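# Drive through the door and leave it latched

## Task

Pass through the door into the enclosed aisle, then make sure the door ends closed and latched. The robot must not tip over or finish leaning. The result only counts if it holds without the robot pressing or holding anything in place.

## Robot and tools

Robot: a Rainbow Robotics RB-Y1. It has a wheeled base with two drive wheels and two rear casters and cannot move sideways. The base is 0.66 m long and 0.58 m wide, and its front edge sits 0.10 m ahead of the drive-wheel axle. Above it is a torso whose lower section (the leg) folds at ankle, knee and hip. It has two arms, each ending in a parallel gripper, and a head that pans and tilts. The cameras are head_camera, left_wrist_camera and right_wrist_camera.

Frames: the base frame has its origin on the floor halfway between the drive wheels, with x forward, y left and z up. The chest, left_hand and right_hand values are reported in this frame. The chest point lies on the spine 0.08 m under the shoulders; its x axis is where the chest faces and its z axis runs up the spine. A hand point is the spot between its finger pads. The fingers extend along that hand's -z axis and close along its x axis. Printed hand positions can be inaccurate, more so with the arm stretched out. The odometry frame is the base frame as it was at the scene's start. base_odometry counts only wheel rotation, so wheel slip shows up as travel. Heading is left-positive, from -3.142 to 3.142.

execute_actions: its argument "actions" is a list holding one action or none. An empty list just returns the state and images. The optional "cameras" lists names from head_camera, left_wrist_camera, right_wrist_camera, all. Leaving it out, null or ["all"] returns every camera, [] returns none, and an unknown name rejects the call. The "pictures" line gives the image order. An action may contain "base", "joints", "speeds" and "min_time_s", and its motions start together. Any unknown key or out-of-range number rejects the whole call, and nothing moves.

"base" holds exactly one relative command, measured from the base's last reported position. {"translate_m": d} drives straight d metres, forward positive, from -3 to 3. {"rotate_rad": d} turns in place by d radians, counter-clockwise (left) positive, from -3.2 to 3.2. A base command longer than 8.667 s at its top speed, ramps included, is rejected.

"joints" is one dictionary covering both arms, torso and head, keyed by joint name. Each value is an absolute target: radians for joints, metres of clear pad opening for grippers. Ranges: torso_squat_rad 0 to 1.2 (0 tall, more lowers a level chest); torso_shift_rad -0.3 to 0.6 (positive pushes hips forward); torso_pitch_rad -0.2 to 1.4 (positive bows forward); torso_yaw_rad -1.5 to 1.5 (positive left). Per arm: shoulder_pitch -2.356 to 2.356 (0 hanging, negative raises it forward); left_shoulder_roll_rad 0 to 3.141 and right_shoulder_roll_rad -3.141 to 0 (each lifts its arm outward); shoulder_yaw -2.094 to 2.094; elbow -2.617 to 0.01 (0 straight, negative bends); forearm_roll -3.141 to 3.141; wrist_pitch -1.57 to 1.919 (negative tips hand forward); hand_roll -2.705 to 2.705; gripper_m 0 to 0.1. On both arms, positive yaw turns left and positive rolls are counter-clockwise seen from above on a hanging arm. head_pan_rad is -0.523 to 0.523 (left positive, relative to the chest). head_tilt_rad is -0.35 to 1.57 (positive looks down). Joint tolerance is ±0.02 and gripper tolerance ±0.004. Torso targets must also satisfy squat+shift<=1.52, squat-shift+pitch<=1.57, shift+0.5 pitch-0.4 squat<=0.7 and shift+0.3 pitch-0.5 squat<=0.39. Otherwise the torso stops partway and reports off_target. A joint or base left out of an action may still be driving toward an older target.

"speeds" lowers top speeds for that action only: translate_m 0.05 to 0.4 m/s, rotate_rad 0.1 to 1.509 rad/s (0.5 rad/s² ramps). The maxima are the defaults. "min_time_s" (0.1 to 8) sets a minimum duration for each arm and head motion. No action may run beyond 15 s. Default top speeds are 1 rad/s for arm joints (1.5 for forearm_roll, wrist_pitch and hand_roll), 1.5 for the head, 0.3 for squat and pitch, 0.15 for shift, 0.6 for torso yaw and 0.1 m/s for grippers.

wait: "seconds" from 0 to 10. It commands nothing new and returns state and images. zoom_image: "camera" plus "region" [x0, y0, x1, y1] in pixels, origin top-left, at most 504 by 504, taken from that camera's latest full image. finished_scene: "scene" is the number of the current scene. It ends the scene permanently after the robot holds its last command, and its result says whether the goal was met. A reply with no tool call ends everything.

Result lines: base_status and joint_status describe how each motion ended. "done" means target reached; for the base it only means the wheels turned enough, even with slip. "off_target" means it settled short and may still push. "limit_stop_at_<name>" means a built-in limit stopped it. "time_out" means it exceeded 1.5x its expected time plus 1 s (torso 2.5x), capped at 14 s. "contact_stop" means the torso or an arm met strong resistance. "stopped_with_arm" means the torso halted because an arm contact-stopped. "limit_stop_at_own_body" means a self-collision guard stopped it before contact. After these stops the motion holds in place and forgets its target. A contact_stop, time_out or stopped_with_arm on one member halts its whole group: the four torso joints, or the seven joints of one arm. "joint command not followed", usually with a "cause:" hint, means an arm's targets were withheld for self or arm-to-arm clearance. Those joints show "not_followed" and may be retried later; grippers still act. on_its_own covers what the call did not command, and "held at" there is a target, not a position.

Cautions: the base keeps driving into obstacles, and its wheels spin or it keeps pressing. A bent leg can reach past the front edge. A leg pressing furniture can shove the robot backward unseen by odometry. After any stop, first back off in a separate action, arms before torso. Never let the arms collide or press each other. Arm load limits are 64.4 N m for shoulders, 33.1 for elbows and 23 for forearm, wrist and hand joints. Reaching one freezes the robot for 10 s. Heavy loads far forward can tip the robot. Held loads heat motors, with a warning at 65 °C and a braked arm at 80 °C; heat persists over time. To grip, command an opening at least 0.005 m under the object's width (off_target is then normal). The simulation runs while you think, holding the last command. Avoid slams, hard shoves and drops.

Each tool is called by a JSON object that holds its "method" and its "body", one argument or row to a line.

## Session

{"method": "execute_actions", "body": {
  "actions": []
}}

Scene clock: 0.00 s.
base_odometry: x=+0.000 y=+0.000 heading=+0.000 (m, m, rad; odometry frame)
base_status: not commanded
joint_positions: torso_squat_rad=+0.350 torso_shift_rad=+0.000 torso_pitch_rad=+0.000 torso_yaw_rad=-0.001 left_shoulder_pitch_rad=+0.012 left_shoulder_roll_rad=+0.017 left_shoulder_yaw_rad=-0.038 left_elbow_rad=-0.123 left_forearm_roll_rad=+0.042 left_wrist_pitch_rad=-0.045 left_hand_roll_rad=+0.008 left_gripper_m=+0.099 right_shoulder_pitch_rad=-0.002 right_shoulder_roll_rad=-0.060 right_shoulder_yaw_rad=+0.043 right_elbow_rad=-0.145 right_forearm_roll_rad=-0.049 right_wrist_pitch_rad=-0.030 right_hand_roll_rad=-0.030 right_gripper_m=+0.100 head_pan_rad=-0.001 head_tilt_rad=+0.400
joint_status: not commanded
chest: x=-0.2280 y=-0.0011 z=+1.2475 quat_wxyz=(+1.000, +0.001, +0.000, +0.000) (m; base frame)
left_hand: x=-0.1666 y=+0.2307 z=+0.5660 quat_wxyz=(+0.997, +0.007, -0.078, +0.007) (m; base frame)
right_hand: x=-0.1497 y=-0.2629 z=+0.5676 quat_wxyz=(+0.996, -0.025, -0.088, -0.015) (m; base frame)
pictures: head_camera, left_wrist_camera, right_wrist_camera
Images, in order (width x height): head_camera 896x504, left_wrist_camera 644x364, right_wrist_camera 644x364.

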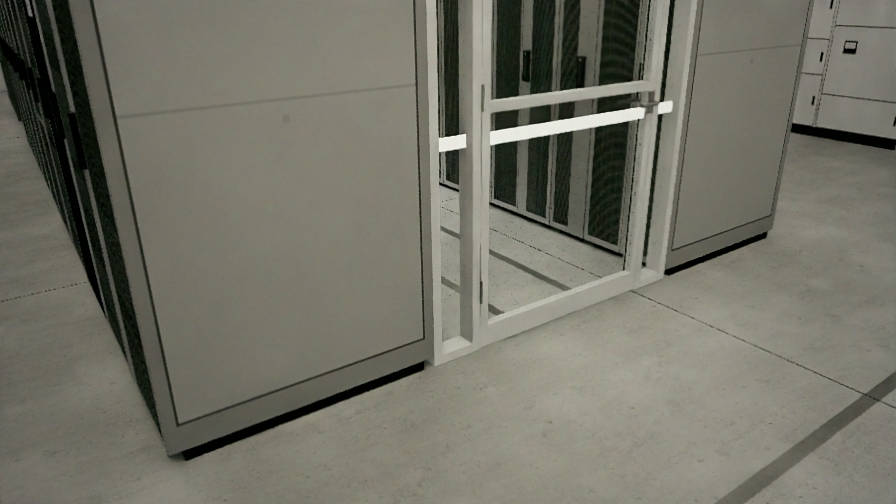

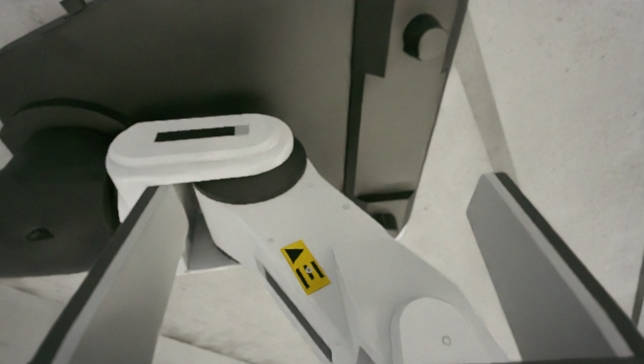

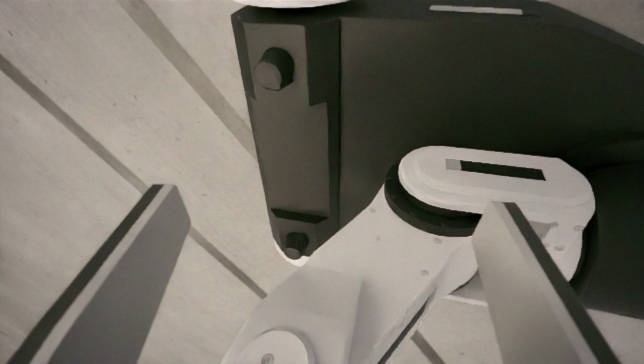

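{"method": "execute_actions", "body": {
  "actions": [
    {"base":{"rotate_rad":-0.562},"joints":{"left_shoulder_pitch_rad":0,"left_shoulder_roll_rad":0.05,"left_shoulder_yaw_rad":-0.165,"left_elbow_rad":-1.57,"left_forearm_roll_rad":0,"left_wrist_pitch_rad":0,"left_hand_roll_rad":0.05,"left_gripper_m":0.08,"right_gripper_m":0,"torso_squat_rad":0.36,"head_tilt_rad":0.55}}
  ],
  "cameras": []
}}

{"method": "execute_actions", "body": {
  "actions": [
    {"base":{"translate_m":2.55}}
  ],
  "cameras": []
}}

{"method": "execute_actions", "body": {
  "actions": [
    {"base":{"rotate_rad":0.862}}
  ]
}}

Scene clock: 3.13 s.
base_odometry: x=+0.000 y=+0.000 heading=-0.562 (m, m, rad; odometry frame)
base_status: done
joint_positions: torso_squat_rad=+0.360 torso_shift_rad=+0.000 torso_pitch_rad=+0.000 torso_yaw_rad=-0.001 left_shoulder_pitch_rad=+0.000 left_shoulder_roll_rad=+0.050 left_shoulder_yaw_rad=-0.165 left_elbow_rad=-1.570 left_forearm_roll_rad=+0.000 left_wrist_pitch_rad=+0.000 left_hand_roll_rad=+0.050 left_gripper_m=+0.080 right_shoulder_pitch_rad=-0.002 right_shoulder_roll_rad=-0.060 right_shoulder_yaw_rad=+0.043 right_elbow_rad=-0.145 right_forearm_roll_rad=-0.049 right_wrist_pitch_rad=-0.030 right_hand_roll_rad=-0.030 right_gripper_m=+0.001 head_pan_rad=-0.001 head_tilt_rad=+0.550
joint_status: all done
chest: x=-0.2280 y=-0.0011 z=+1.2451 quat_wxyz=(+1.000, +0.001, +0.000, +0.000) (m; base frame)
left_hand: x=+0.2826 y=+0.1493 z=+1.0140 quat_wxyz=(+0.708, -0.058, -0.701, -0.059) (m; base frame)
right_hand: x=-0.1497 y=-0.2629 z=+0.5651 quat_wxyz=(+0.996, -0.025, -0.089, -0.015) (m; base frame)
pictures: none
No camera images: the call's "cameras" was empty. Leave "cameras" out to get every camera's image.

Scene clock: 11.03 s.
base_odometry: x=+2.157 y=-1.359 heading=-0.562 (m, m, rad; odometry frame)
base_status: done
joint_positions: torso_squat_rad=+0.360 torso_shift_rad=+0.000 torso_pitch_rad=+0.001 torso_yaw_rad=-0.001 left_shoulder_pitch_rad=+0.000 left_shoulder_roll_rad=+0.050 left_shoulder_yaw_rad=-0.165 left_elbow_rad=-1.570 left_forearm_roll_rad=+0.000 left_wrist_pitch_rad=+0.000 left_hand_roll_rad=+0.050 left_gripper_m=+0.080 right_shoulder_pitch_rad=-0.002 right_shoulder_roll_rad=-0.060 right_shoulder_yaw_rad=+0.043 right_elbow_rad=-0.145 right_forearm_roll_rad=-0.049 right_wrist_pitch_rad=-0.030 right_hand_roll_rad=-0.030 right_gripper_m=+0.001 head_pan_rad=-0.001 head_tilt_rad=+0.550
joint_status: not commanded
chest: x=-0.2279 y=-0.0011 z=+1.2451 quat_wxyz=(+1.000, +0.001, +0.000, +0.000) (m; base frame)
left_hand: x=+0.2827 y=+0.1493 z=+1.0139 quat_wxyz=(+0.708, -0.058, -0.701, -0.059) (m; base frame)
right_hand: x=-0.1496 y=-0.2629 z=+0.5651 quat_wxyz=(+0.996, -0.025, -0.089, -0.015) (m; base frame)
pictures: none
No camera images: the call's "cameras" was empty. Leave "cameras" out to get every camera's image.

Scene clock: 14.10 s.
base_odometry: x=+2.157 y=-1.359 heading=+0.299 (m, m, rad; odometry frame)
base_status: done
joint_positions: torso_squat_rad=+0.360 torso_shift_rad=+0.000 torso_pitch_rad=+0.001 torso_yaw_rad=-0.001 left_shoulder_pitch_rad=+0.000 left_shoulder_roll_rad=+0.050 left_shoulder_yaw_rad=-0.165 left_elbow_rad=-1.570 left_forearm_roll_rad=+0.000 left_wrist_pitch_rad=+0.000 left_hand_roll_rad=+0.050 left_gripper_m=+0.080 right_shoulder_pitch_rad=-0.002 right_shoulder_roll_rad=-0.060 right_shoulder_yaw_rad=+0.043 right_elbow_rad=-0.145 right_forearm_roll_rad=-0.049 right_wrist_pitch_rad=-0.030 right_hand_roll_rad=-0.030 right_gripper_m=+0.001 head_pan_rad=-0.001 head_tilt_rad=+0.550
joint_status: not commanded
chest: x=-0.2279 y=-0.0011 z=+1.2451 quat_wxyz=(+1.000, +0.001, +0.000, +0.000) (m; base frame)
left_hand: x=+0.2827 y=+0.1493 z=+1.0139 quat_wxyz=(+0.708, -0.058, -0.701, -0.059) (m; base frame)
right_hand: x=-0.1496 y=-0.2629 z=+0.5651 quat_wxyz=(+0.996, -0.025, -0.088, -0.015) (m; base frame)
pictures: head_camera, left_wrist_camera, right_wrist_camera
Images, in order (width x height): head_camera 896x504, left_wrist_camera 644x364, right_wrist_camera 644x364.

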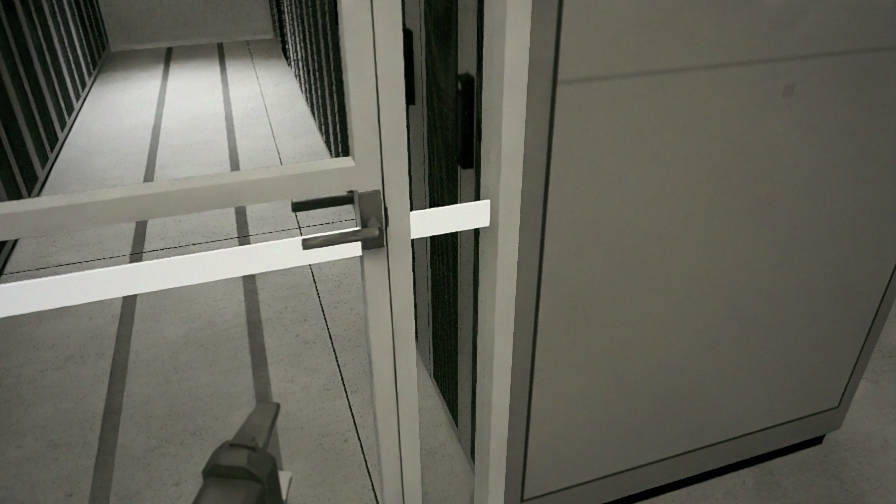

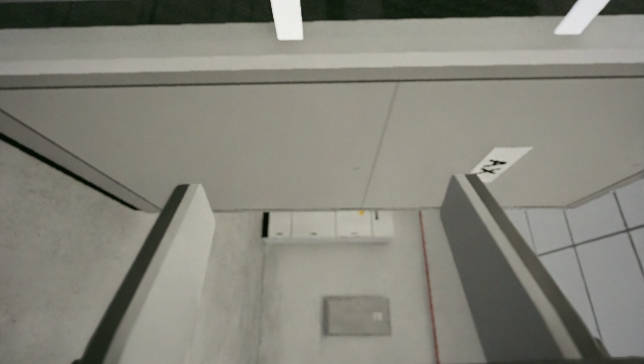

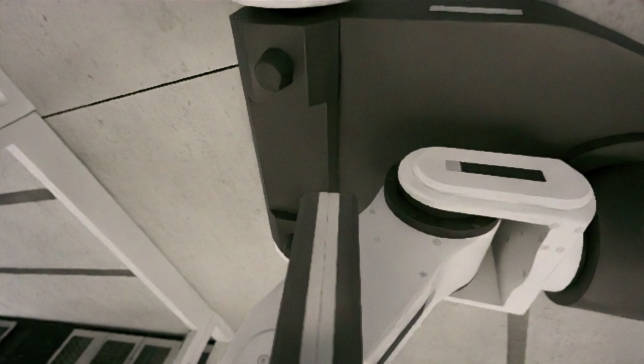

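{"method": "execute_actions", "body": {
  "actions": [
    {"base":{"translate_m":0.3},"joints":{"left_shoulder_yaw_rad":-0.13,"head_tilt_rad":0.75}}
  ],
  "cameras": ["head_camera","left_wrist_camera"]
}}

Scene clock: 16.77 s.
base_odometry: x=+2.444 y=-1.270 heading=+0.300 (m, m, rad; odometry frame)
base_status: done
joint_positions: torso_squat_rad=+0.360 torso_shift_rad=+0.000 torso_pitch_rad=+0.001 torso_yaw_rad=-0.001 left_shoulder_pitch_rad=+0.000 left_shoulder_roll_rad=+0.050 left_shoulder_yaw_rad=-0.130 left_elbow_rad=-1.570 left_forearm_roll_rad=+0.000 left_wrist_pitch_rad=+0.000 left_hand_roll_rad=+0.050 left_gripper_m=+0.080 right_shoulder_pitch_rad=-0.002 right_shoulder_roll_rad=-0.060 right_shoulder_yaw_rad=+0.043 right_elbow_rad=-0.145 right_forearm_roll_rad=-0.049 right_wrist_pitch_rad=-0.030 right_hand_roll_rad=-0.030 right_gripper_m=+0.001 head_pan_rad=-0.001 head_tilt_rad=+0.750
joint_status: all done
chest: x=-0.2279 y=-0.0011 z=+1.2451 quat_wxyz=(+1.000, +0.001, +0.000, +0.000) (m; base frame)
left_hand: x=+0.2853 y=+0.1670 z=+1.0148 quat_wxyz=(+0.708, -0.046, -0.703, -0.047) (m; base frame)
right_hand: x=-0.1496 y=-0.2629 z=+0.5651 quat_wxyz=(+0.996, -0.025, -0.089, -0.015) (m; base frame)
pictures: head_camera, left_wrist_camera
Images, in order (width x height): head_camera 896x504, left_wrist_camera 644x364.

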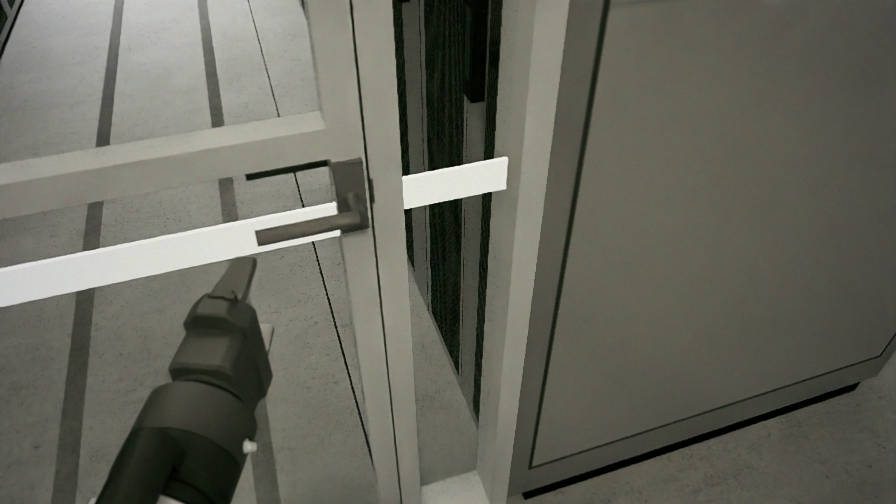

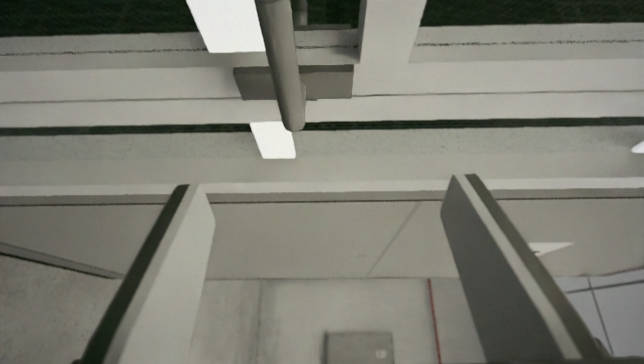

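{"method": "execute_actions", "body": {
  "actions": [
    {"base":{"translate_m":0.04},"joints":{"torso_squat_rad":0.44}}
  ],
  "cameras": []
}}

{"method": "execute_actions", "body": {
  "actions": [
    {"base":{"translate_m":0.08}}
  ],
  "cameras": ["head_camera","left_wrist_camera"]
}}

Scene clock: 21.13 s.
base_odometry: x=+2.482 y=-1.259 heading=+0.300 (m, m, rad; odometry frame)
base_status: done
joint_positions: torso_squat_rad=+0.440 torso_shift_rad=+0.000 torso_pitch_rad=+0.000 torso_yaw_rad=-0.001 left_shoulder_pitch_rad=+0.000 left_shoulder_roll_rad=+0.050 left_shoulder_yaw_rad=-0.130 left_elbow_rad=-1.570 left_forearm_roll_rad=+0.000 left_wrist_pitch_rad=+0.000 left_hand_roll_rad=+0.050 left_gripper_m=+0.080 right_shoulder_pitch_rad=-0.002 right_shoulder_roll_rad=-0.060 right_shoulder_yaw_rad=+0.043 right_elbow_rad=-0.145 right_forearm_roll_rad=-0.049 right_wrist_pitch_rad=-0.030 right_hand_roll_rad=-0.030 right_gripper_m=+0.001 head_pan_rad=-0.001 head_tilt_rad=+0.750
joint_status: all done
chest: x=-0.2280 y=-0.0011 z=+1.2233 quat_wxyz=(+1.000, +0.001, +0.000, +0.000) (m; base frame)
left_hand: x=+0.2853 y=+0.1671 z=+0.9930 quat_wxyz=(+0.708, -0.046, -0.703, -0.047) (m; base frame)
right_hand: x=-0.1496 y=-0.2629 z=+0.5433 quat_wxyz=(+0.996, -0.025, -0.089, -0.015) (m; base frame)
pictures: none
No camera images: the call's "cameras" was empty. Leave "cameras" out to get every camera's image.

Scene clock: 22.47 s.
base_odometry: x=+2.558 y=-1.235 heading=+0.301 (m, m, rad; odometry frame)
base_status: done
joint_positions: torso_squat_rad=+0.440 torso_shift_rad=+0.000 torso_pitch_rad=+0.001 torso_yaw_rad=-0.001 left_shoulder_pitch_rad=+0.000 left_shoulder_roll_rad=+0.050 left_shoulder_yaw_rad=-0.130 left_elbow_rad=-1.570 left_forearm_roll_rad=+0.000 left_wrist_pitch_rad=+0.000 left_hand_roll_rad=+0.050 left_gripper_m=+0.080 right_shoulder_pitch_rad=-0.002 right_shoulder_roll_rad=-0.060 right_shoulder_yaw_rad=+0.043 right_elbow_rad=-0.145 right_forearm_roll_rad=-0.049 right_wrist_pitch_rad=-0.030 right_hand_roll_rad=-0.030 right_gripper_m=+0.001 head_pan_rad=-0.001 head_tilt_rad=+0.750
joint_status: not commanded
chest: x=-0.2279 y=-0.0011 z=+1.2233 quat_wxyz=(+1.000, +0.001, +0.000, +0.000) (m; base frame)
left_hand: x=+0.2853 y=+0.1671 z=+0.9929 quat_wxyz=(+0.708, -0.046, -0.703, -0.047) (m; base frame)
right_hand: x=-0.1496 y=-0.2629 z=+0.5433 quat_wxyz=(+0.996, -0.025, -0.088, -0.015) (m; base frame)
pictures: head_camera, left_wrist_camera
Images, in order (width x height): head_camera 896x504, left_wrist_camera 644x364.

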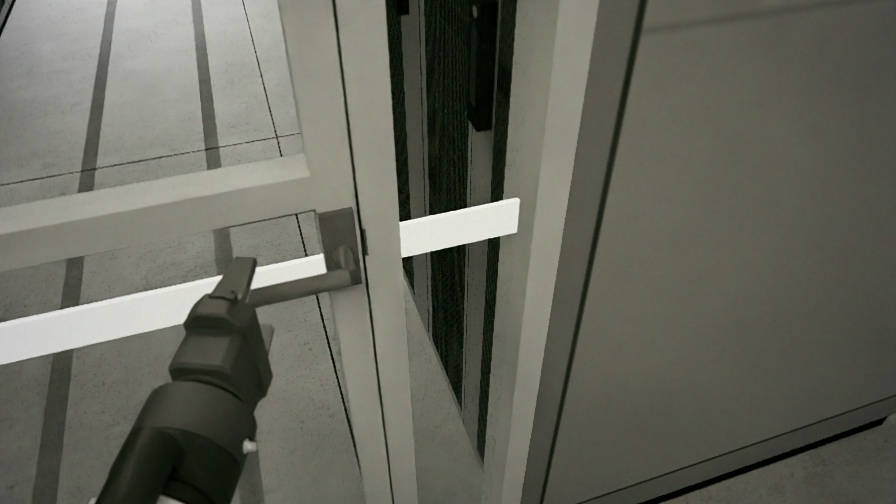

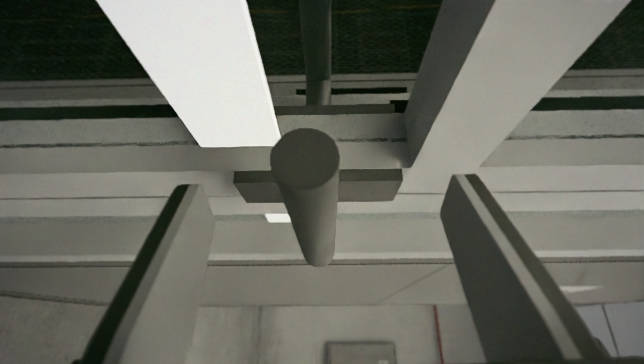

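{"method": "execute_actions", "body": {
  "actions": [
    {"base":{"translate_m":0.035},"joints":{"left_shoulder_yaw_rad":-0.2,"torso_squat_rad":0.46}}
  ],
  "cameras": ["head_camera","left_wrist_camera"]
}}

{"method": "execute_actions", "body": {
  "actions": [
    {"joints":{"left_gripper_m":0}}
  ],
  "cameras": ["head_camera","left_wrist_camera"]
}}

Scene clock: 24.00 s.
base_odometry: x=+2.592 y=-1.225 heading=+0.302 (m, m, rad; odometry frame)
base_status: done
joint_positions: torso_squat_rad=+0.460 torso_shift_rad=+0.000 torso_pitch_rad=+0.001 torso_yaw_rad=-0.001 left_shoulder_pitch_rad=+0.000 left_shoulder_roll_rad=+0.050 left_shoulder_yaw_rad=-0.200 left_elbow_rad=-1.570 left_forearm_roll_rad=+0.000 left_wrist_pitch_rad=+0.000 left_hand_roll_rad=+0.050 left_gripper_m=+0.080 right_shoulder_pitch_rad=-0.002 right_shoulder_roll_rad=-0.060 right_shoulder_yaw_rad=+0.043 right_elbow_rad=-0.145 right_forearm_roll_rad=-0.049 right_wrist_pitch_rad=-0.030 right_hand_roll_rad=-0.030 right_gripper_m=+0.001 head_pan_rad=-0.001 head_tilt_rad=+0.750
joint_status: all done
chest: x=-0.2279 y=-0.0011 z=+1.2172 quat_wxyz=(+1.000, +0.001, +0.000, +0.000) (m; base frame)
left_hand: x=+0.2793 y=+0.1316 z=+0.9851 quat_wxyz=(+0.708, -0.070, -0.699, -0.071) (m; base frame)
right_hand: x=-0.1496 y=-0.2629 z=+0.5372 quat_wxyz=(+0.996, -0.025, -0.089, -0.015) (m; base frame)
pictures: head_camera, left_wrist_camera
Images, in order (width x height): head_camera 896x504, left_wrist_camera 644x364.

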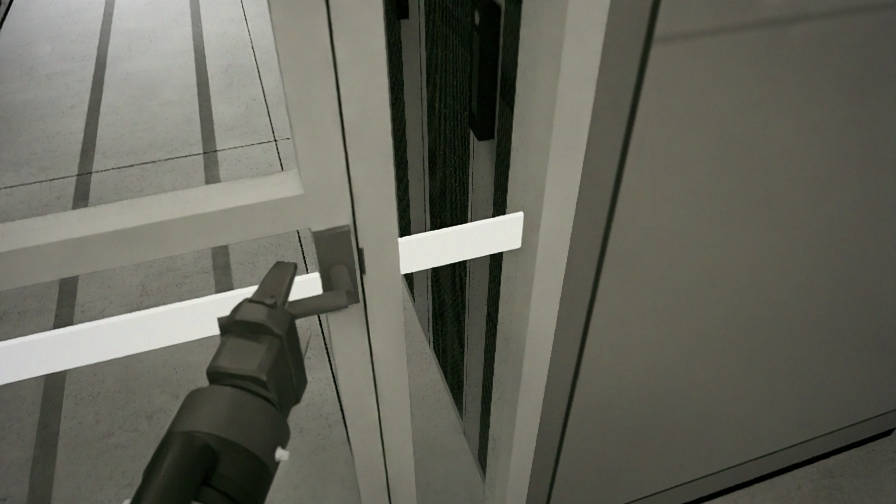

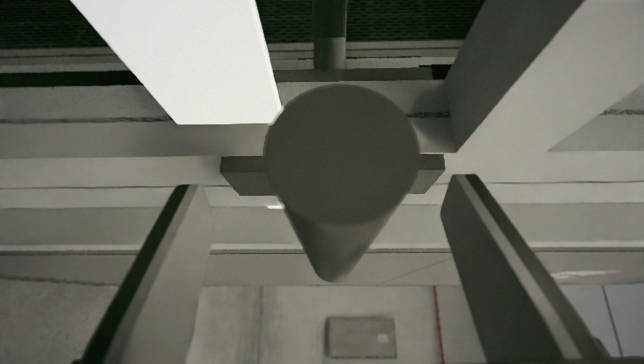

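Scene clock: 25.30 s.
base_odometry: x=+2.592 y=-1.225 heading=+0.302 (m, m, rad; odometry frame)
base_status: not commanded
joint_positions: torso_squat_rad=+0.460 torso_shift_rad=+0.000 torso_pitch_rad=+0.000 torso_yaw_rad=-0.001 left_shoulder_pitch_rad=-0.001 left_shoulder_roll_rad=+0.050 left_shoulder_yaw_rad=-0.200 left_elbow_rad=-1.571 left_forearm_roll_rad=+0.000 left_wrist_pitch_rad=+0.000 left_hand_roll_rad=+0.050 left_gripper_m=+0.017 right_shoulder_pitch_rad=-0.002 right_shoulder_roll_rad=-0.060 right_shoulder_yaw_rad=+0.043 right_elbow_rad=-0.145 right_forearm_roll_rad=-0.049 right_wrist_pitch_rad=-0.030 right_hand_roll_rad=-0.030 right_gripper_m=+0.001 head_pan_rad=-0.001 head_tilt_rad=+0.750
joint_status: left_gripper_m off_target (ended at +0.017, target +0.000)
chest: x=-0.2280 y=-0.0011 z=+1.2172 quat_wxyz=(+1.000, +0.001, +0.000, +0.000) (m; base frame)
left_hand: x=+0.2795 y=+0.1315 z=+0.9859 quat_wxyz=(+0.707, -0.070, -0.700, -0.071) (m; base frame)
right_hand: x=-0.1496 y=-0.2629 z=+0.5372 quat_wxyz=(+0.996, -0.025, -0.089, -0.015) (m; base frame)
pictures: head_camera, left_wrist_camera
Images, in order (width x height): head_camera 896x504, left_wrist_camera 644x364.

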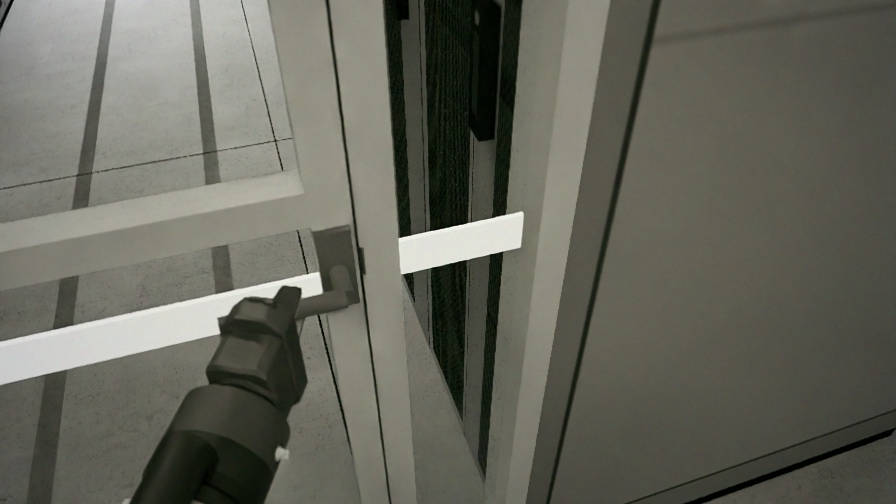

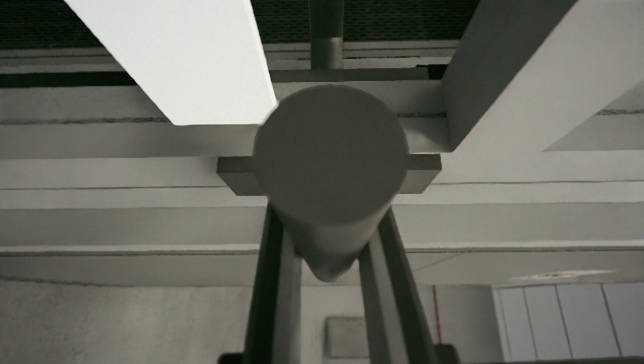

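Tip is near the camera; careful. Turn lever.

{"method": "execute_actions", "body": {
  "actions": [
    {"joints":{"torso_squat_rad":0.6,"left_hand_roll_rad":0.72,"left_shoulder_yaw_rad":-0.22},"min_time_s":1}
  ],
  "cameras": ["head_camera"]
}}

{"method": "execute_actions", "body": {
  "actions": [
    {"base":{"translate_m":-0.09},"speeds":{"translate_m":0.1},"joints":{"left_shoulder_yaw_rad":-0.245},"min_time_s":1}
  ],
  "cameras": ["head_camera"]
}}

Scene clock: 26.77 s.
base_odometry: x=+2.592 y=-1.225 heading=+0.302 (m, m, rad; odometry frame)
base_status: not commanded
joint_positions: torso_squat_rad=+0.600 torso_shift_rad=-0.001 torso_pitch_rad=-0.001 torso_yaw_rad=-0.001 left_shoulder_pitch_rad=-0.006 left_shoulder_roll_rad=+0.049 left_shoulder_yaw_rad=-0.218 left_elbow_rad=-1.576 left_forearm_roll_rad=+0.000 left_wrist_pitch_rad=-0.003 left_hand_roll_rad=+0.720 left_gripper_m=+0.020 right_shoulder_pitch_rad=-0.002 right_shoulder_roll_rad=-0.060 right_shoulder_yaw_rad=+0.043 right_elbow_rad=-0.145 right_forearm_roll_rad=-0.049 right_wrist_pitch_rad=-0.030 right_hand_roll_rad=-0.030 right_gripper_m=+0.001 head_pan_rad=-0.001 head_tilt_rad=+0.750
joint_status: all done
chest: x=-0.2287 y=-0.0011 z=+1.1676 quat_wxyz=(+1.000, +0.001, -0.001, +0.000) (m; base frame)
left_hand: x=+0.2788 y=+0.1207 z=+0.9429 quat_wxyz=(+0.688, -0.305, -0.640, +0.157) (m; base frame)
right_hand: x=-0.1493 y=-0.2628 z=+0.4878 quat_wxyz=(+0.996, -0.025, -0.089, -0.015) (m; base frame)
pictures: head_camera
Images, in order (width x height): head_camera 896x504.

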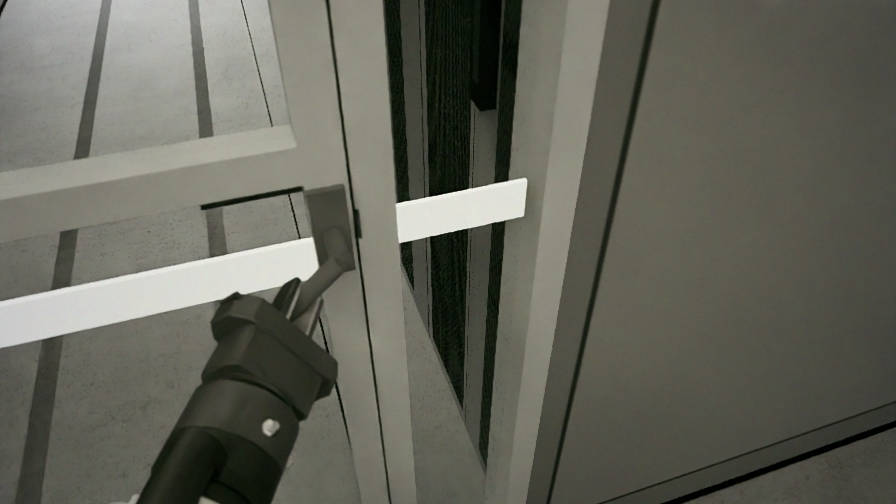

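Scene clock: 28.37 s.
base_odometry: x=+2.506 y=-1.251 heading=+0.300 (m, m, rad; odometry frame)
base_status: done
joint_positions: torso_squat_rad=+0.600 torso_shift_rad=-0.001 torso_pitch_rad=-0.001 torso_yaw_rad=-0.001 left_shoulder_pitch_rad=-0.007 left_shoulder_roll_rad=+0.049 left_shoulder_yaw_rad=-0.244 left_elbow_rad=-1.576 left_forearm_roll_rad=+0.000 left_wrist_pitch_rad=-0.003 left_hand_roll_rad=+0.720 left_gripper_m=+0.019 right_shoulder_pitch_rad=-0.002 right_shoulder_roll_rad=-0.060 right_shoulder_yaw_rad=+0.043 right_elbow_rad=-0.145 right_forearm_roll_rad=-0.049 right_wrist_pitch_rad=-0.030 right_hand_roll_rad=-0.030 right_gripper_m=+0.001 head_pan_rad=-0.001 head_tilt_rad=+0.750
joint_status: all done
chest: x=-0.2286 y=-0.0011 z=+1.1676 quat_wxyz=(+1.000, +0.001, +0.000, +0.000) (m; base frame)
left_hand: x=+0.2758 y=+0.1076 z=+0.9424 quat_wxyz=(+0.690, -0.313, -0.635, +0.148) (m; base frame)
right_hand: x=-0.1494 y=-0.2628 z=+0.4877 quat_wxyz=(+0.996, -0.025, -0.089, -0.015) (m; base frame)
pictures: head_camera
Images, in order (width x height): head_camera 896x504.

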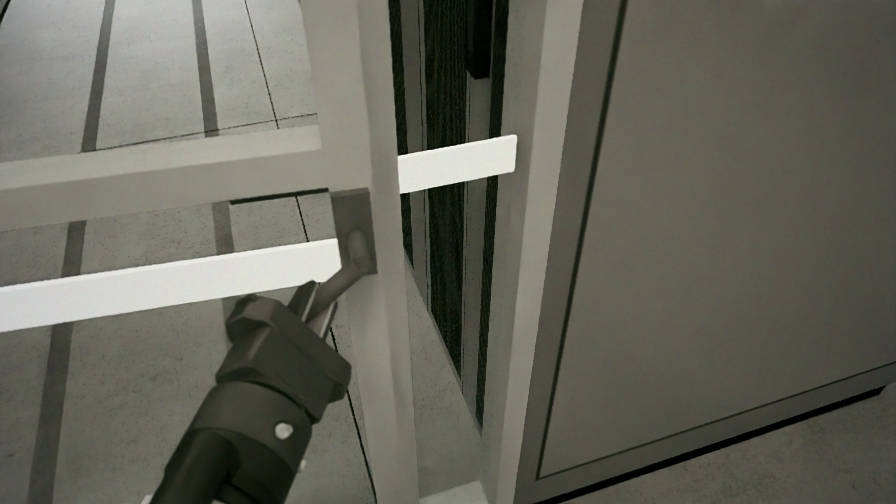

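Opened.

{"method": "execute_actions", "body": {
  "actions": [
    {"base":{"translate_m":-0.27},"speeds":{"translate_m":0.15},"joints":{"torso_squat_rad":0.47,"left_hand_roll_rad":0.05},"min_time_s":1}
  ],
  "cameras": ["head_camera"]
}}

{"method": "execute_actions", "body": {
  "actions": [
    {"base":{"translate_m":-0.16},"speeds":{"translate_m":0.1},"joints":{"left_shoulder_yaw_rad":-0.165,"right_shoulder_pitch_rad":-1.5,"right_shoulder_roll_rad":-0.2,"right_shoulder_yaw_rad":1.57,"right_elbow_rad":-0.05,"right_forearm_roll_rad":0,"right_hand_roll_rad":0,"head_tilt_rad":0.5},"min_time_s":2}
  ],
  "cameras": ["head_camera"]
}}

Scene clock: 31.53 s.
base_odometry: x=+2.248 y=-1.331 heading=+0.302 (m, m, rad; odometry frame)
base_status: done
joint_positions: torso_squat_rad=+0.470 torso_shift_rad=+0.000 torso_pitch_rad=+0.000 torso_yaw_rad=-0.001 left_shoulder_pitch_rad=-0.002 left_shoulder_roll_rad=+0.051 left_shoulder_yaw_rad=-0.240 left_elbow_rad=-1.573 left_forearm_roll_rad=+0.000 left_wrist_pitch_rad=-0.001 left_hand_roll_rad=+0.050 left_gripper_m=+0.018 right_shoulder_pitch_rad=-0.002 right_shoulder_roll_rad=-0.060 right_shoulder_yaw_rad=+0.043 right_elbow_rad=-0.145 right_forearm_roll_rad=-0.049 right_wrist_pitch_rad=-0.030 right_hand_roll_rad=-0.030 right_gripper_m=+0.001 head_pan_rad=-0.001 head_tilt_rad=+0.750
joint_status: all done
chest: x=-0.2281 y=-0.0008 z=+1.2140 quat_wxyz=(+1.000, +0.001, +0.000, +0.000) (m; base frame)
left_hand: x=+0.2754 y=+0.1115 z=+0.9836 quat_wxyz=(+0.704, -0.084, -0.699, -0.086) (m; base frame)
right_hand: x=-0.1495 y=-0.2628 z=+0.5341 quat_wxyz=(+0.996, -0.025, -0.089, -0.015) (m; base frame)
pictures: head_camera
Images, in order (width x height): head_camera 896x504.

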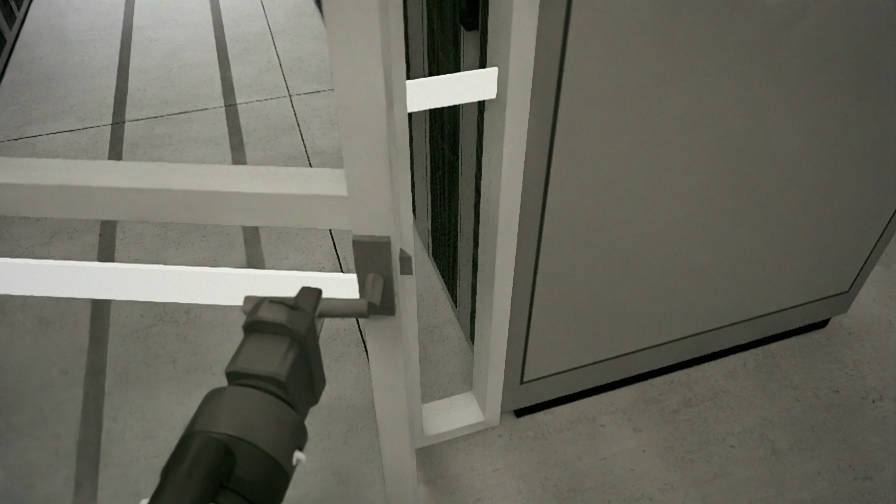

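Scene clock: 33.93 s.
base_odometry: x=+2.095 y=-1.379 heading=+0.302 (m, m, rad; odometry frame)
base_status: done
joint_positions: torso_squat_rad=+0.470 torso_shift_rad=+0.000 torso_pitch_rad=+0.000 torso_yaw_rad=-0.001 left_shoulder_pitch_rad=-0.003 left_shoulder_roll_rad=+0.048 left_shoulder_yaw_rad=-0.167 left_elbow_rad=-1.572 left_forearm_roll_rad=+0.000 left_wrist_pitch_rad=-0.001 left_hand_roll_rad=+0.050 left_gripper_m=+0.017 right_shoulder_pitch_rad=-1.500 right_shoulder_roll_rad=-0.200 right_shoulder_yaw_rad=+1.570 right_elbow_rad=-0.050 right_forearm_roll_rad=+0.000 right_wrist_pitch_rad=-0.030 right_hand_roll_rad=+0.000 right_gripper_m=+0.001 head_pan_rad=-0.001 head_tilt_rad=+0.500
joint_status: all done
chest: x=-0.2282 y=-0.0012 z=+1.2140 quat_wxyz=(+1.000, +0.001, +0.000, -0.001) (m; base frame)
left_hand: x=+0.2832 y=+0.1468 z=+0.9857 quat_wxyz=(+0.706, -0.060, -0.703, -0.060) (m; base frame)
right_hand: x=+0.5198 y=-0.1046 z=+1.1947 quat_wxyz=(+0.380, -0.493, -0.432, +0.653) (m; base frame)
pictures: head_camera
Images, in order (width x height): head_camera 896x504.

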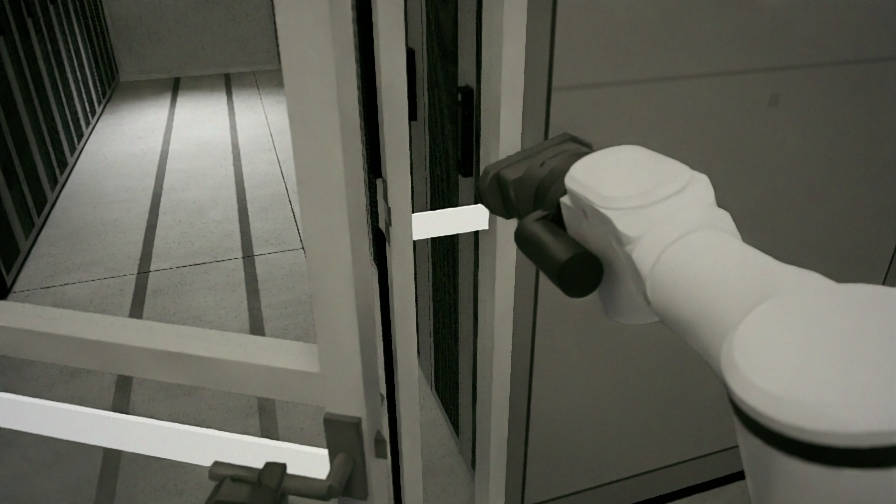

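{"method": "execute_actions", "body": {
  "actions": [
    {"joints":{"right_wrist_pitch_rad":-0.7,"right_shoulder_roll_rad":-0.14},"min_time_s":1}
  ],
  "cameras": ["head_camera"]
}}

Scene clock: 35.80 s.
base_odometry: x=+2.095 y=-1.379 heading=+0.302 (m, m, rad; odometry frame)
base_status: not commanded
joint_positions: torso_squat_rad=+0.470 torso_shift_rad=+0.000 torso_pitch_rad=+0.000 torso_yaw_rad=-0.001 left_shoulder_pitch_rad=-0.002 left_shoulder_roll_rad=+0.049 left_shoulder_yaw_rad=-0.166 left_elbow_rad=-1.572 left_forearm_roll_rad=+0.000 left_wrist_pitch_rad=-0.001 left_hand_roll_rad=+0.050 left_gripper_m=+0.017 right_shoulder_pitch_rad=-1.500 right_shoulder_roll_rad=-0.153 right_shoulder_yaw_rad=+1.570 right_elbow_rad=-0.046 right_forearm_roll_rad=+0.000 right_wrist_pitch_rad=-0.677 right_hand_roll_rad=+0.000 right_gripper_m=+0.000 head_pan_rad=-0.001 head_tilt_rad=+0.500
joint_status: right_wrist_pitch_rad contact_stop (moved -0.646 of -0.670); the others done
on_its_own: right_wrist_pitch_rad is held at -0.677, not at your -0.700, since a contact_stop
chest: x=-0.2280 y=-0.0012 z=+1.2140 quat_wxyz=(+1.000, +0.001, +0.000, -0.001) (m; base frame)
left_hand: x=+0.2833 y=+0.1479 z=+0.9853 quat_wxyz=(+0.706, -0.059, -0.703, -0.060) (m; base frame)
right_hand: x=+0.4311 y=+0.0427 z=+1.1480 quat_wxyz=(+0.212, -0.243, -0.535, +0.781) (m; base frame)
pictures: head_camera
Images, in order (width x height): head_camera 896x504.

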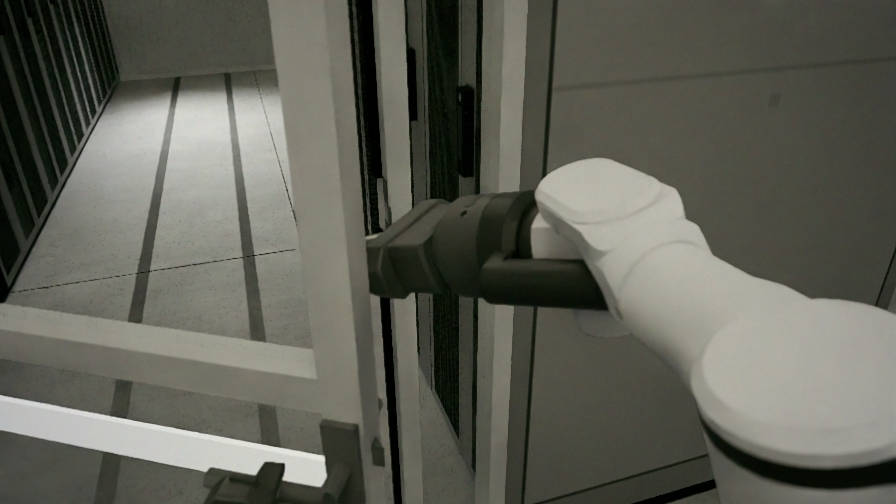

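{"method": "execute_actions", "body": {
  "actions": [
    {"joints":{"left_gripper_m":0.07}}
  ],
  "cameras": []
}}

{"method": "execute_actions", "body": {
  "actions": [
    {"joints":{"left_shoulder_pitch_rad":0.4,"left_elbow_rad":-1.97},"min_time_s":1}
  ],
  "cameras": ["head_camera"]
}}

{"method": "execute_actions", "body": {
  "actions": [
    {"base":{"translate_m":-0.2},"speeds":{"translate_m":0.1},"joints":{"left_elbow_rad":-0.3,"left_shoulder_yaw_rad":0,"left_gripper_m":0,"right_shoulder_roll_rad":-0.04,"head_tilt_rad":0.7},"min_time_s":2.3}
  ],
  "cameras": ["head_camera"]
}}

Scene clock: 37.73 s.
base_odometry: x=+2.095 y=-1.379 heading=+0.302 (m, m, rad; odometry frame)
base_status: not commanded
joint_positions: torso_squat_rad=+0.470 torso_shift_rad=+0.000 torso_pitch_rad=+0.001 torso_yaw_rad=-0.001 left_shoulder_pitch_rad=+0.000 left_shoulder_roll_rad=+0.049 left_shoulder_yaw_rad=-0.165 left_elbow_rad=-1.570 left_forearm_roll_rad=+0.000 left_wrist_pitch_rad=+0.000 left_hand_roll_rad=+0.050 left_gripper_m=+0.070 right_shoulder_pitch_rad=-1.500 right_shoulder_roll_rad=-0.154 right_shoulder_yaw_rad=+1.570 right_elbow_rad=-0.045 right_forearm_roll_rad=+0.000 right_wrist_pitch_rad=-0.676 right_hand_roll_rad=+0.000 right_gripper_m=+0.000 head_pan_rad=-0.001 head_tilt_rad=+0.500
joint_status: all done
on_its_own: right_wrist_pitch_rad is held at -0.677, not at your -0.700, since a contact_stop
chest: x=-0.2278 y=-0.0012 z=+1.2140 quat_wxyz=(+1.000, +0.001, +0.000, -0.001) (m; base frame)
left_hand: x=+0.2828 y=+0.1488 z=+0.9831 quat_wxyz=(+0.708, -0.058, -0.701, -0.059) (m; base frame)
right_hand: x=+0.4317 y=+0.0420 z=+1.1481 quat_wxyz=(+0.213, -0.243, -0.534, +0.781) (m; base frame)
pictures: none
No camera images: the call's "cameras" was empty. Leave "cameras" out to get every camera's image.

Scene clock: 39.03 s.
base_odometry: x=+2.095 y=-1.379 heading=+0.302 (m, m, rad; odometry frame)
base_status: not commanded
joint_positions: torso_squat_rad=+0.470 torso_shift_rad=+0.000 torso_pitch_rad=+0.001 torso_yaw_rad=-0.001 left_shoulder_pitch_rad=+0.400 left_shoulder_roll_rad=+0.050 left_shoulder_yaw_rad=-0.165 left_elbow_rad=-1.970 left_forearm_roll_rad=+0.000 left_wrist_pitch_rad=+0.000 left_hand_roll_rad=+0.050 left_gripper_m=+0.070 right_shoulder_pitch_rad=-1.500 right_shoulder_roll_rad=-0.154 right_shoulder_yaw_rad=+1.570 right_elbow_rad=-0.045 right_forearm_roll_rad=+0.000 right_wrist_pitch_rad=-0.676 right_hand_roll_rad=+0.000 right_gripper_m=+0.000 head_pan_rad=-0.001 head_tilt_rad=+0.500
joint_status: all done
on_its_own: right_wrist_pitch_rad is held at -0.677, not at your -0.700, since a contact_stop
chest: x=-0.2278 y=-0.0012 z=+1.2140 quat_wxyz=(+1.000, +0.001, +0.000, -0.001) (m; base frame)
left_hand: x=+0.1851 y=+0.2060 z=+1.0040 quat_wxyz=(+0.701, -0.028, -0.712, -0.001) (m; base frame)
right_hand: x=+0.4318 y=+0.0419 z=+1.1480 quat_wxyz=(+0.213, -0.244, -0.534, +0.781) (m; base frame)
pictures: head_camera
Images, in order (width x height): head_camera 896x504.

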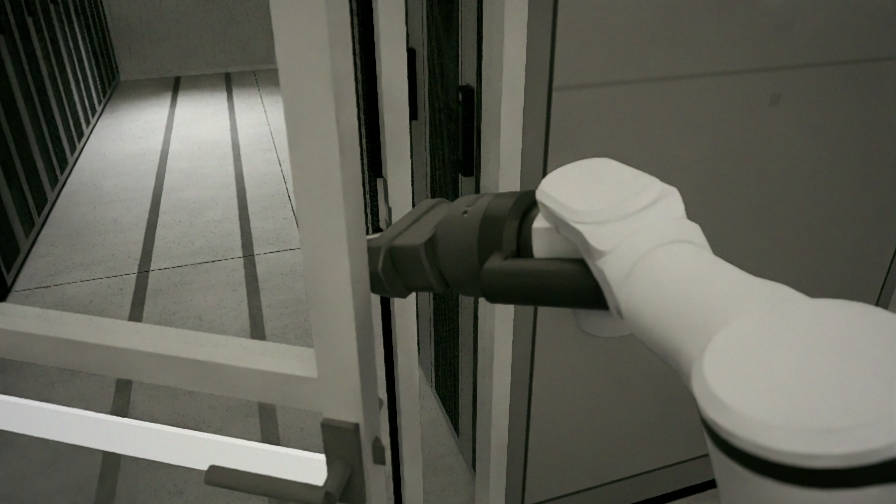

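Scene clock: 41.73 s.
base_odometry: x=+1.905 y=-1.438 heading=+0.303 (m, m, rad; odometry frame)
base_status: done
joint_positions: torso_squat_rad=+0.470 torso_shift_rad=+0.000 torso_pitch_rad=+0.001 torso_yaw_rad=-0.001 left_shoulder_pitch_rad=+0.400 left_shoulder_roll_rad=+0.050 left_shoulder_yaw_rad=+0.000 left_elbow_rad=-0.300 left_forearm_roll_rad=+0.000 left_wrist_pitch_rad=+0.000 left_hand_roll_rad=+0.050 left_gripper_m=+0.000 right_shoulder_pitch_rad=-1.499 right_shoulder_roll_rad=-0.042 right_shoulder_yaw_rad=+1.570 right_elbow_rad=-0.044 right_forearm_roll_rad=+0.000 right_wrist_pitch_rad=-0.676 right_hand_roll_rad=+0.000 right_gripper_m=+0.000 head_pan_rad=-0.001 head_tilt_rad=+0.700
joint_status: all done
on_its_own: right_wrist_pitch_rad is held at -0.677, not at your -0.700, since a contact_stop
chest: x=-0.2278 y=-0.0012 z=+1.2140 quat_wxyz=(+1.000, +0.001, +0.000, -0.001) (m; base frame)
left_hand: x=-0.3735 y=+0.2575 z=+0.5457 quat_wxyz=(+0.995, +0.036, +0.039, +0.083) (m; base frame)
right_hand: x=+0.3947 y=+0.1103 z=+1.1259 quat_wxyz=(+0.183, -0.200, -0.545, +0.793) (m; base frame)
pictures: head_camera
Images, in order (width x height): head_camera 896x504.

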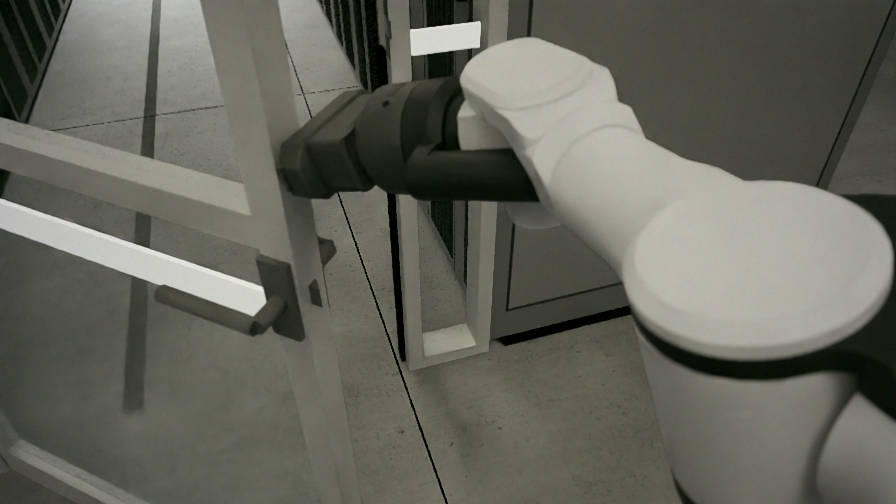

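{"method": "execute_actions", "body": {
  "actions": [
    {"base":{"translate_m":-0.12},"speeds":{"translate_m":0.07},"joints":{"right_elbow_rad":-0.5,"right_wrist_pitch_rad":-0.3,"head_pan_rad":0.3},"min_time_s":2}
  ],
  "cameras": ["head_camera"]
}}

Scene clock: 44.33 s.
base_odometry: x=+1.790 y=-1.474 heading=+0.303 (m, m, rad; odometry frame)
base_status: done
joint_positions: torso_squat_rad=+0.470 torso_shift_rad=+0.000 torso_pitch_rad=+0.001 torso_yaw_rad=-0.001 left_shoulder_pitch_rad=+0.400 left_shoulder_roll_rad=+0.050 left_shoulder_yaw_rad=+0.000 left_elbow_rad=-0.300 left_forearm_roll_rad=+0.000 left_wrist_pitch_rad=+0.000 left_hand_roll_rad=+0.050 left_gripper_m=+0.000 right_shoulder_pitch_rad=-1.500 right_shoulder_roll_rad=-0.042 right_shoulder_yaw_rad=+1.570 right_elbow_rad=-0.498 right_forearm_roll_rad=+0.000 right_wrist_pitch_rad=-0.299 right_hand_roll_rad=+0.000 right_gripper_m=+0.000 head_pan_rad=+0.300 head_tilt_rad=+0.700
joint_status: all done
chest: x=-0.2279 y=-0.0012 z=+1.2140 quat_wxyz=(+1.000, +0.001, +0.000, -0.001) (m; base frame)
left_hand: x=-0.3733 y=+0.2576 z=+0.5456 quat_wxyz=(+0.995, +0.036, +0.039, +0.083) (m; base frame)
right_hand: x=+0.3280 y=+0.2179 z=+1.0924 quat_wxyz=(+0.162, -0.169, -0.552, +0.800) (m; base frame)
pictures: head_camera
Images, in order (width x height): head_camera 896x504.

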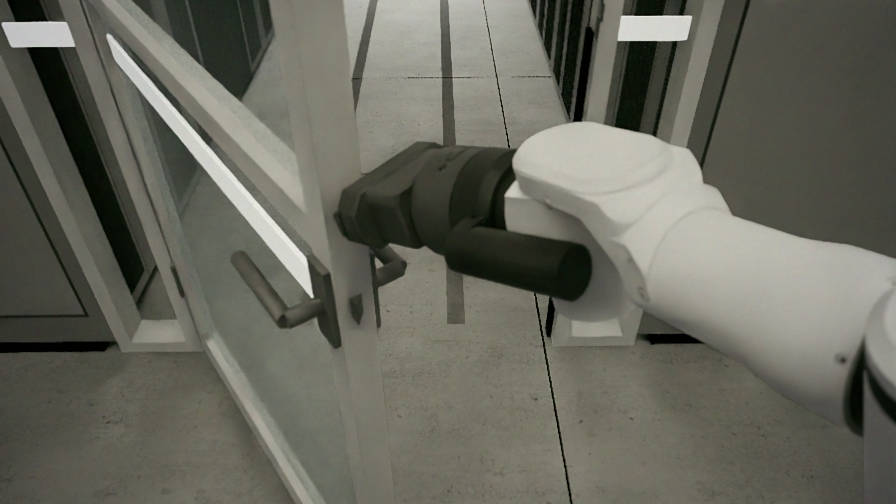

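{"method": "execute_actions", "body": {
  "actions": [
    {"base":{"rotate_rad":0.4},"speeds":{"rotate_rad":0.2},"joints":{"right_wrist_pitch_rad":-0.15,"right_shoulder_pitch_rad":-1.62},"min_time_s":2.2}
  ],
  "cameras": ["head_camera"]
}}

Scene clock: 47.67 s.
base_odometry: x=+1.790 y=-1.474 heading=+0.702 (m, m, rad; odometry frame)
base_status: done
joint_positions: torso_squat_rad=+0.470 torso_shift_rad=+0.000 torso_pitch_rad=+0.000 torso_yaw_rad=-0.001 left_shoulder_pitch_rad=+0.400 left_shoulder_roll_rad=+0.050 left_shoulder_yaw_rad=+0.000 left_elbow_rad=-0.300 left_forearm_roll_rad=+0.000 left_wrist_pitch_rad=+0.000 left_hand_roll_rad=+0.050 left_gripper_m=+0.000 right_shoulder_pitch_rad=-1.619 right_shoulder_roll_rad=-0.041 right_shoulder_yaw_rad=+1.570 right_elbow_rad=-0.499 right_forearm_roll_rad=+0.000 right_wrist_pitch_rad=-0.150 right_hand_roll_rad=+0.000 right_gripper_m=+0.000 head_pan_rad=+0.300 head_tilt_rad=+0.700
joint_status: all done
chest: x=-0.2281 y=-0.0013 z=+1.2140 quat_wxyz=(+1.000, +0.001, +0.000, -0.001) (m; base frame)
left_hand: x=-0.3733 y=+0.2576 z=+0.5456 quat_wxyz=(+0.995, +0.036, +0.039, +0.083) (m; base frame)
right_hand: x=+0.3573 y=+0.2251 z=+1.1621 quat_wxyz=(+0.155, -0.261, -0.553, +0.776) (m; base frame)
pictures: head_camera
Images, in order (width x height): head_camera 896x504.

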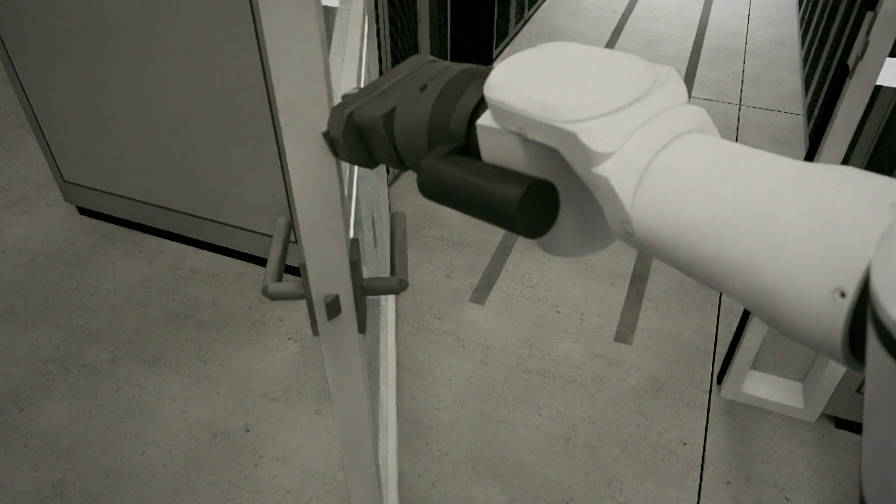

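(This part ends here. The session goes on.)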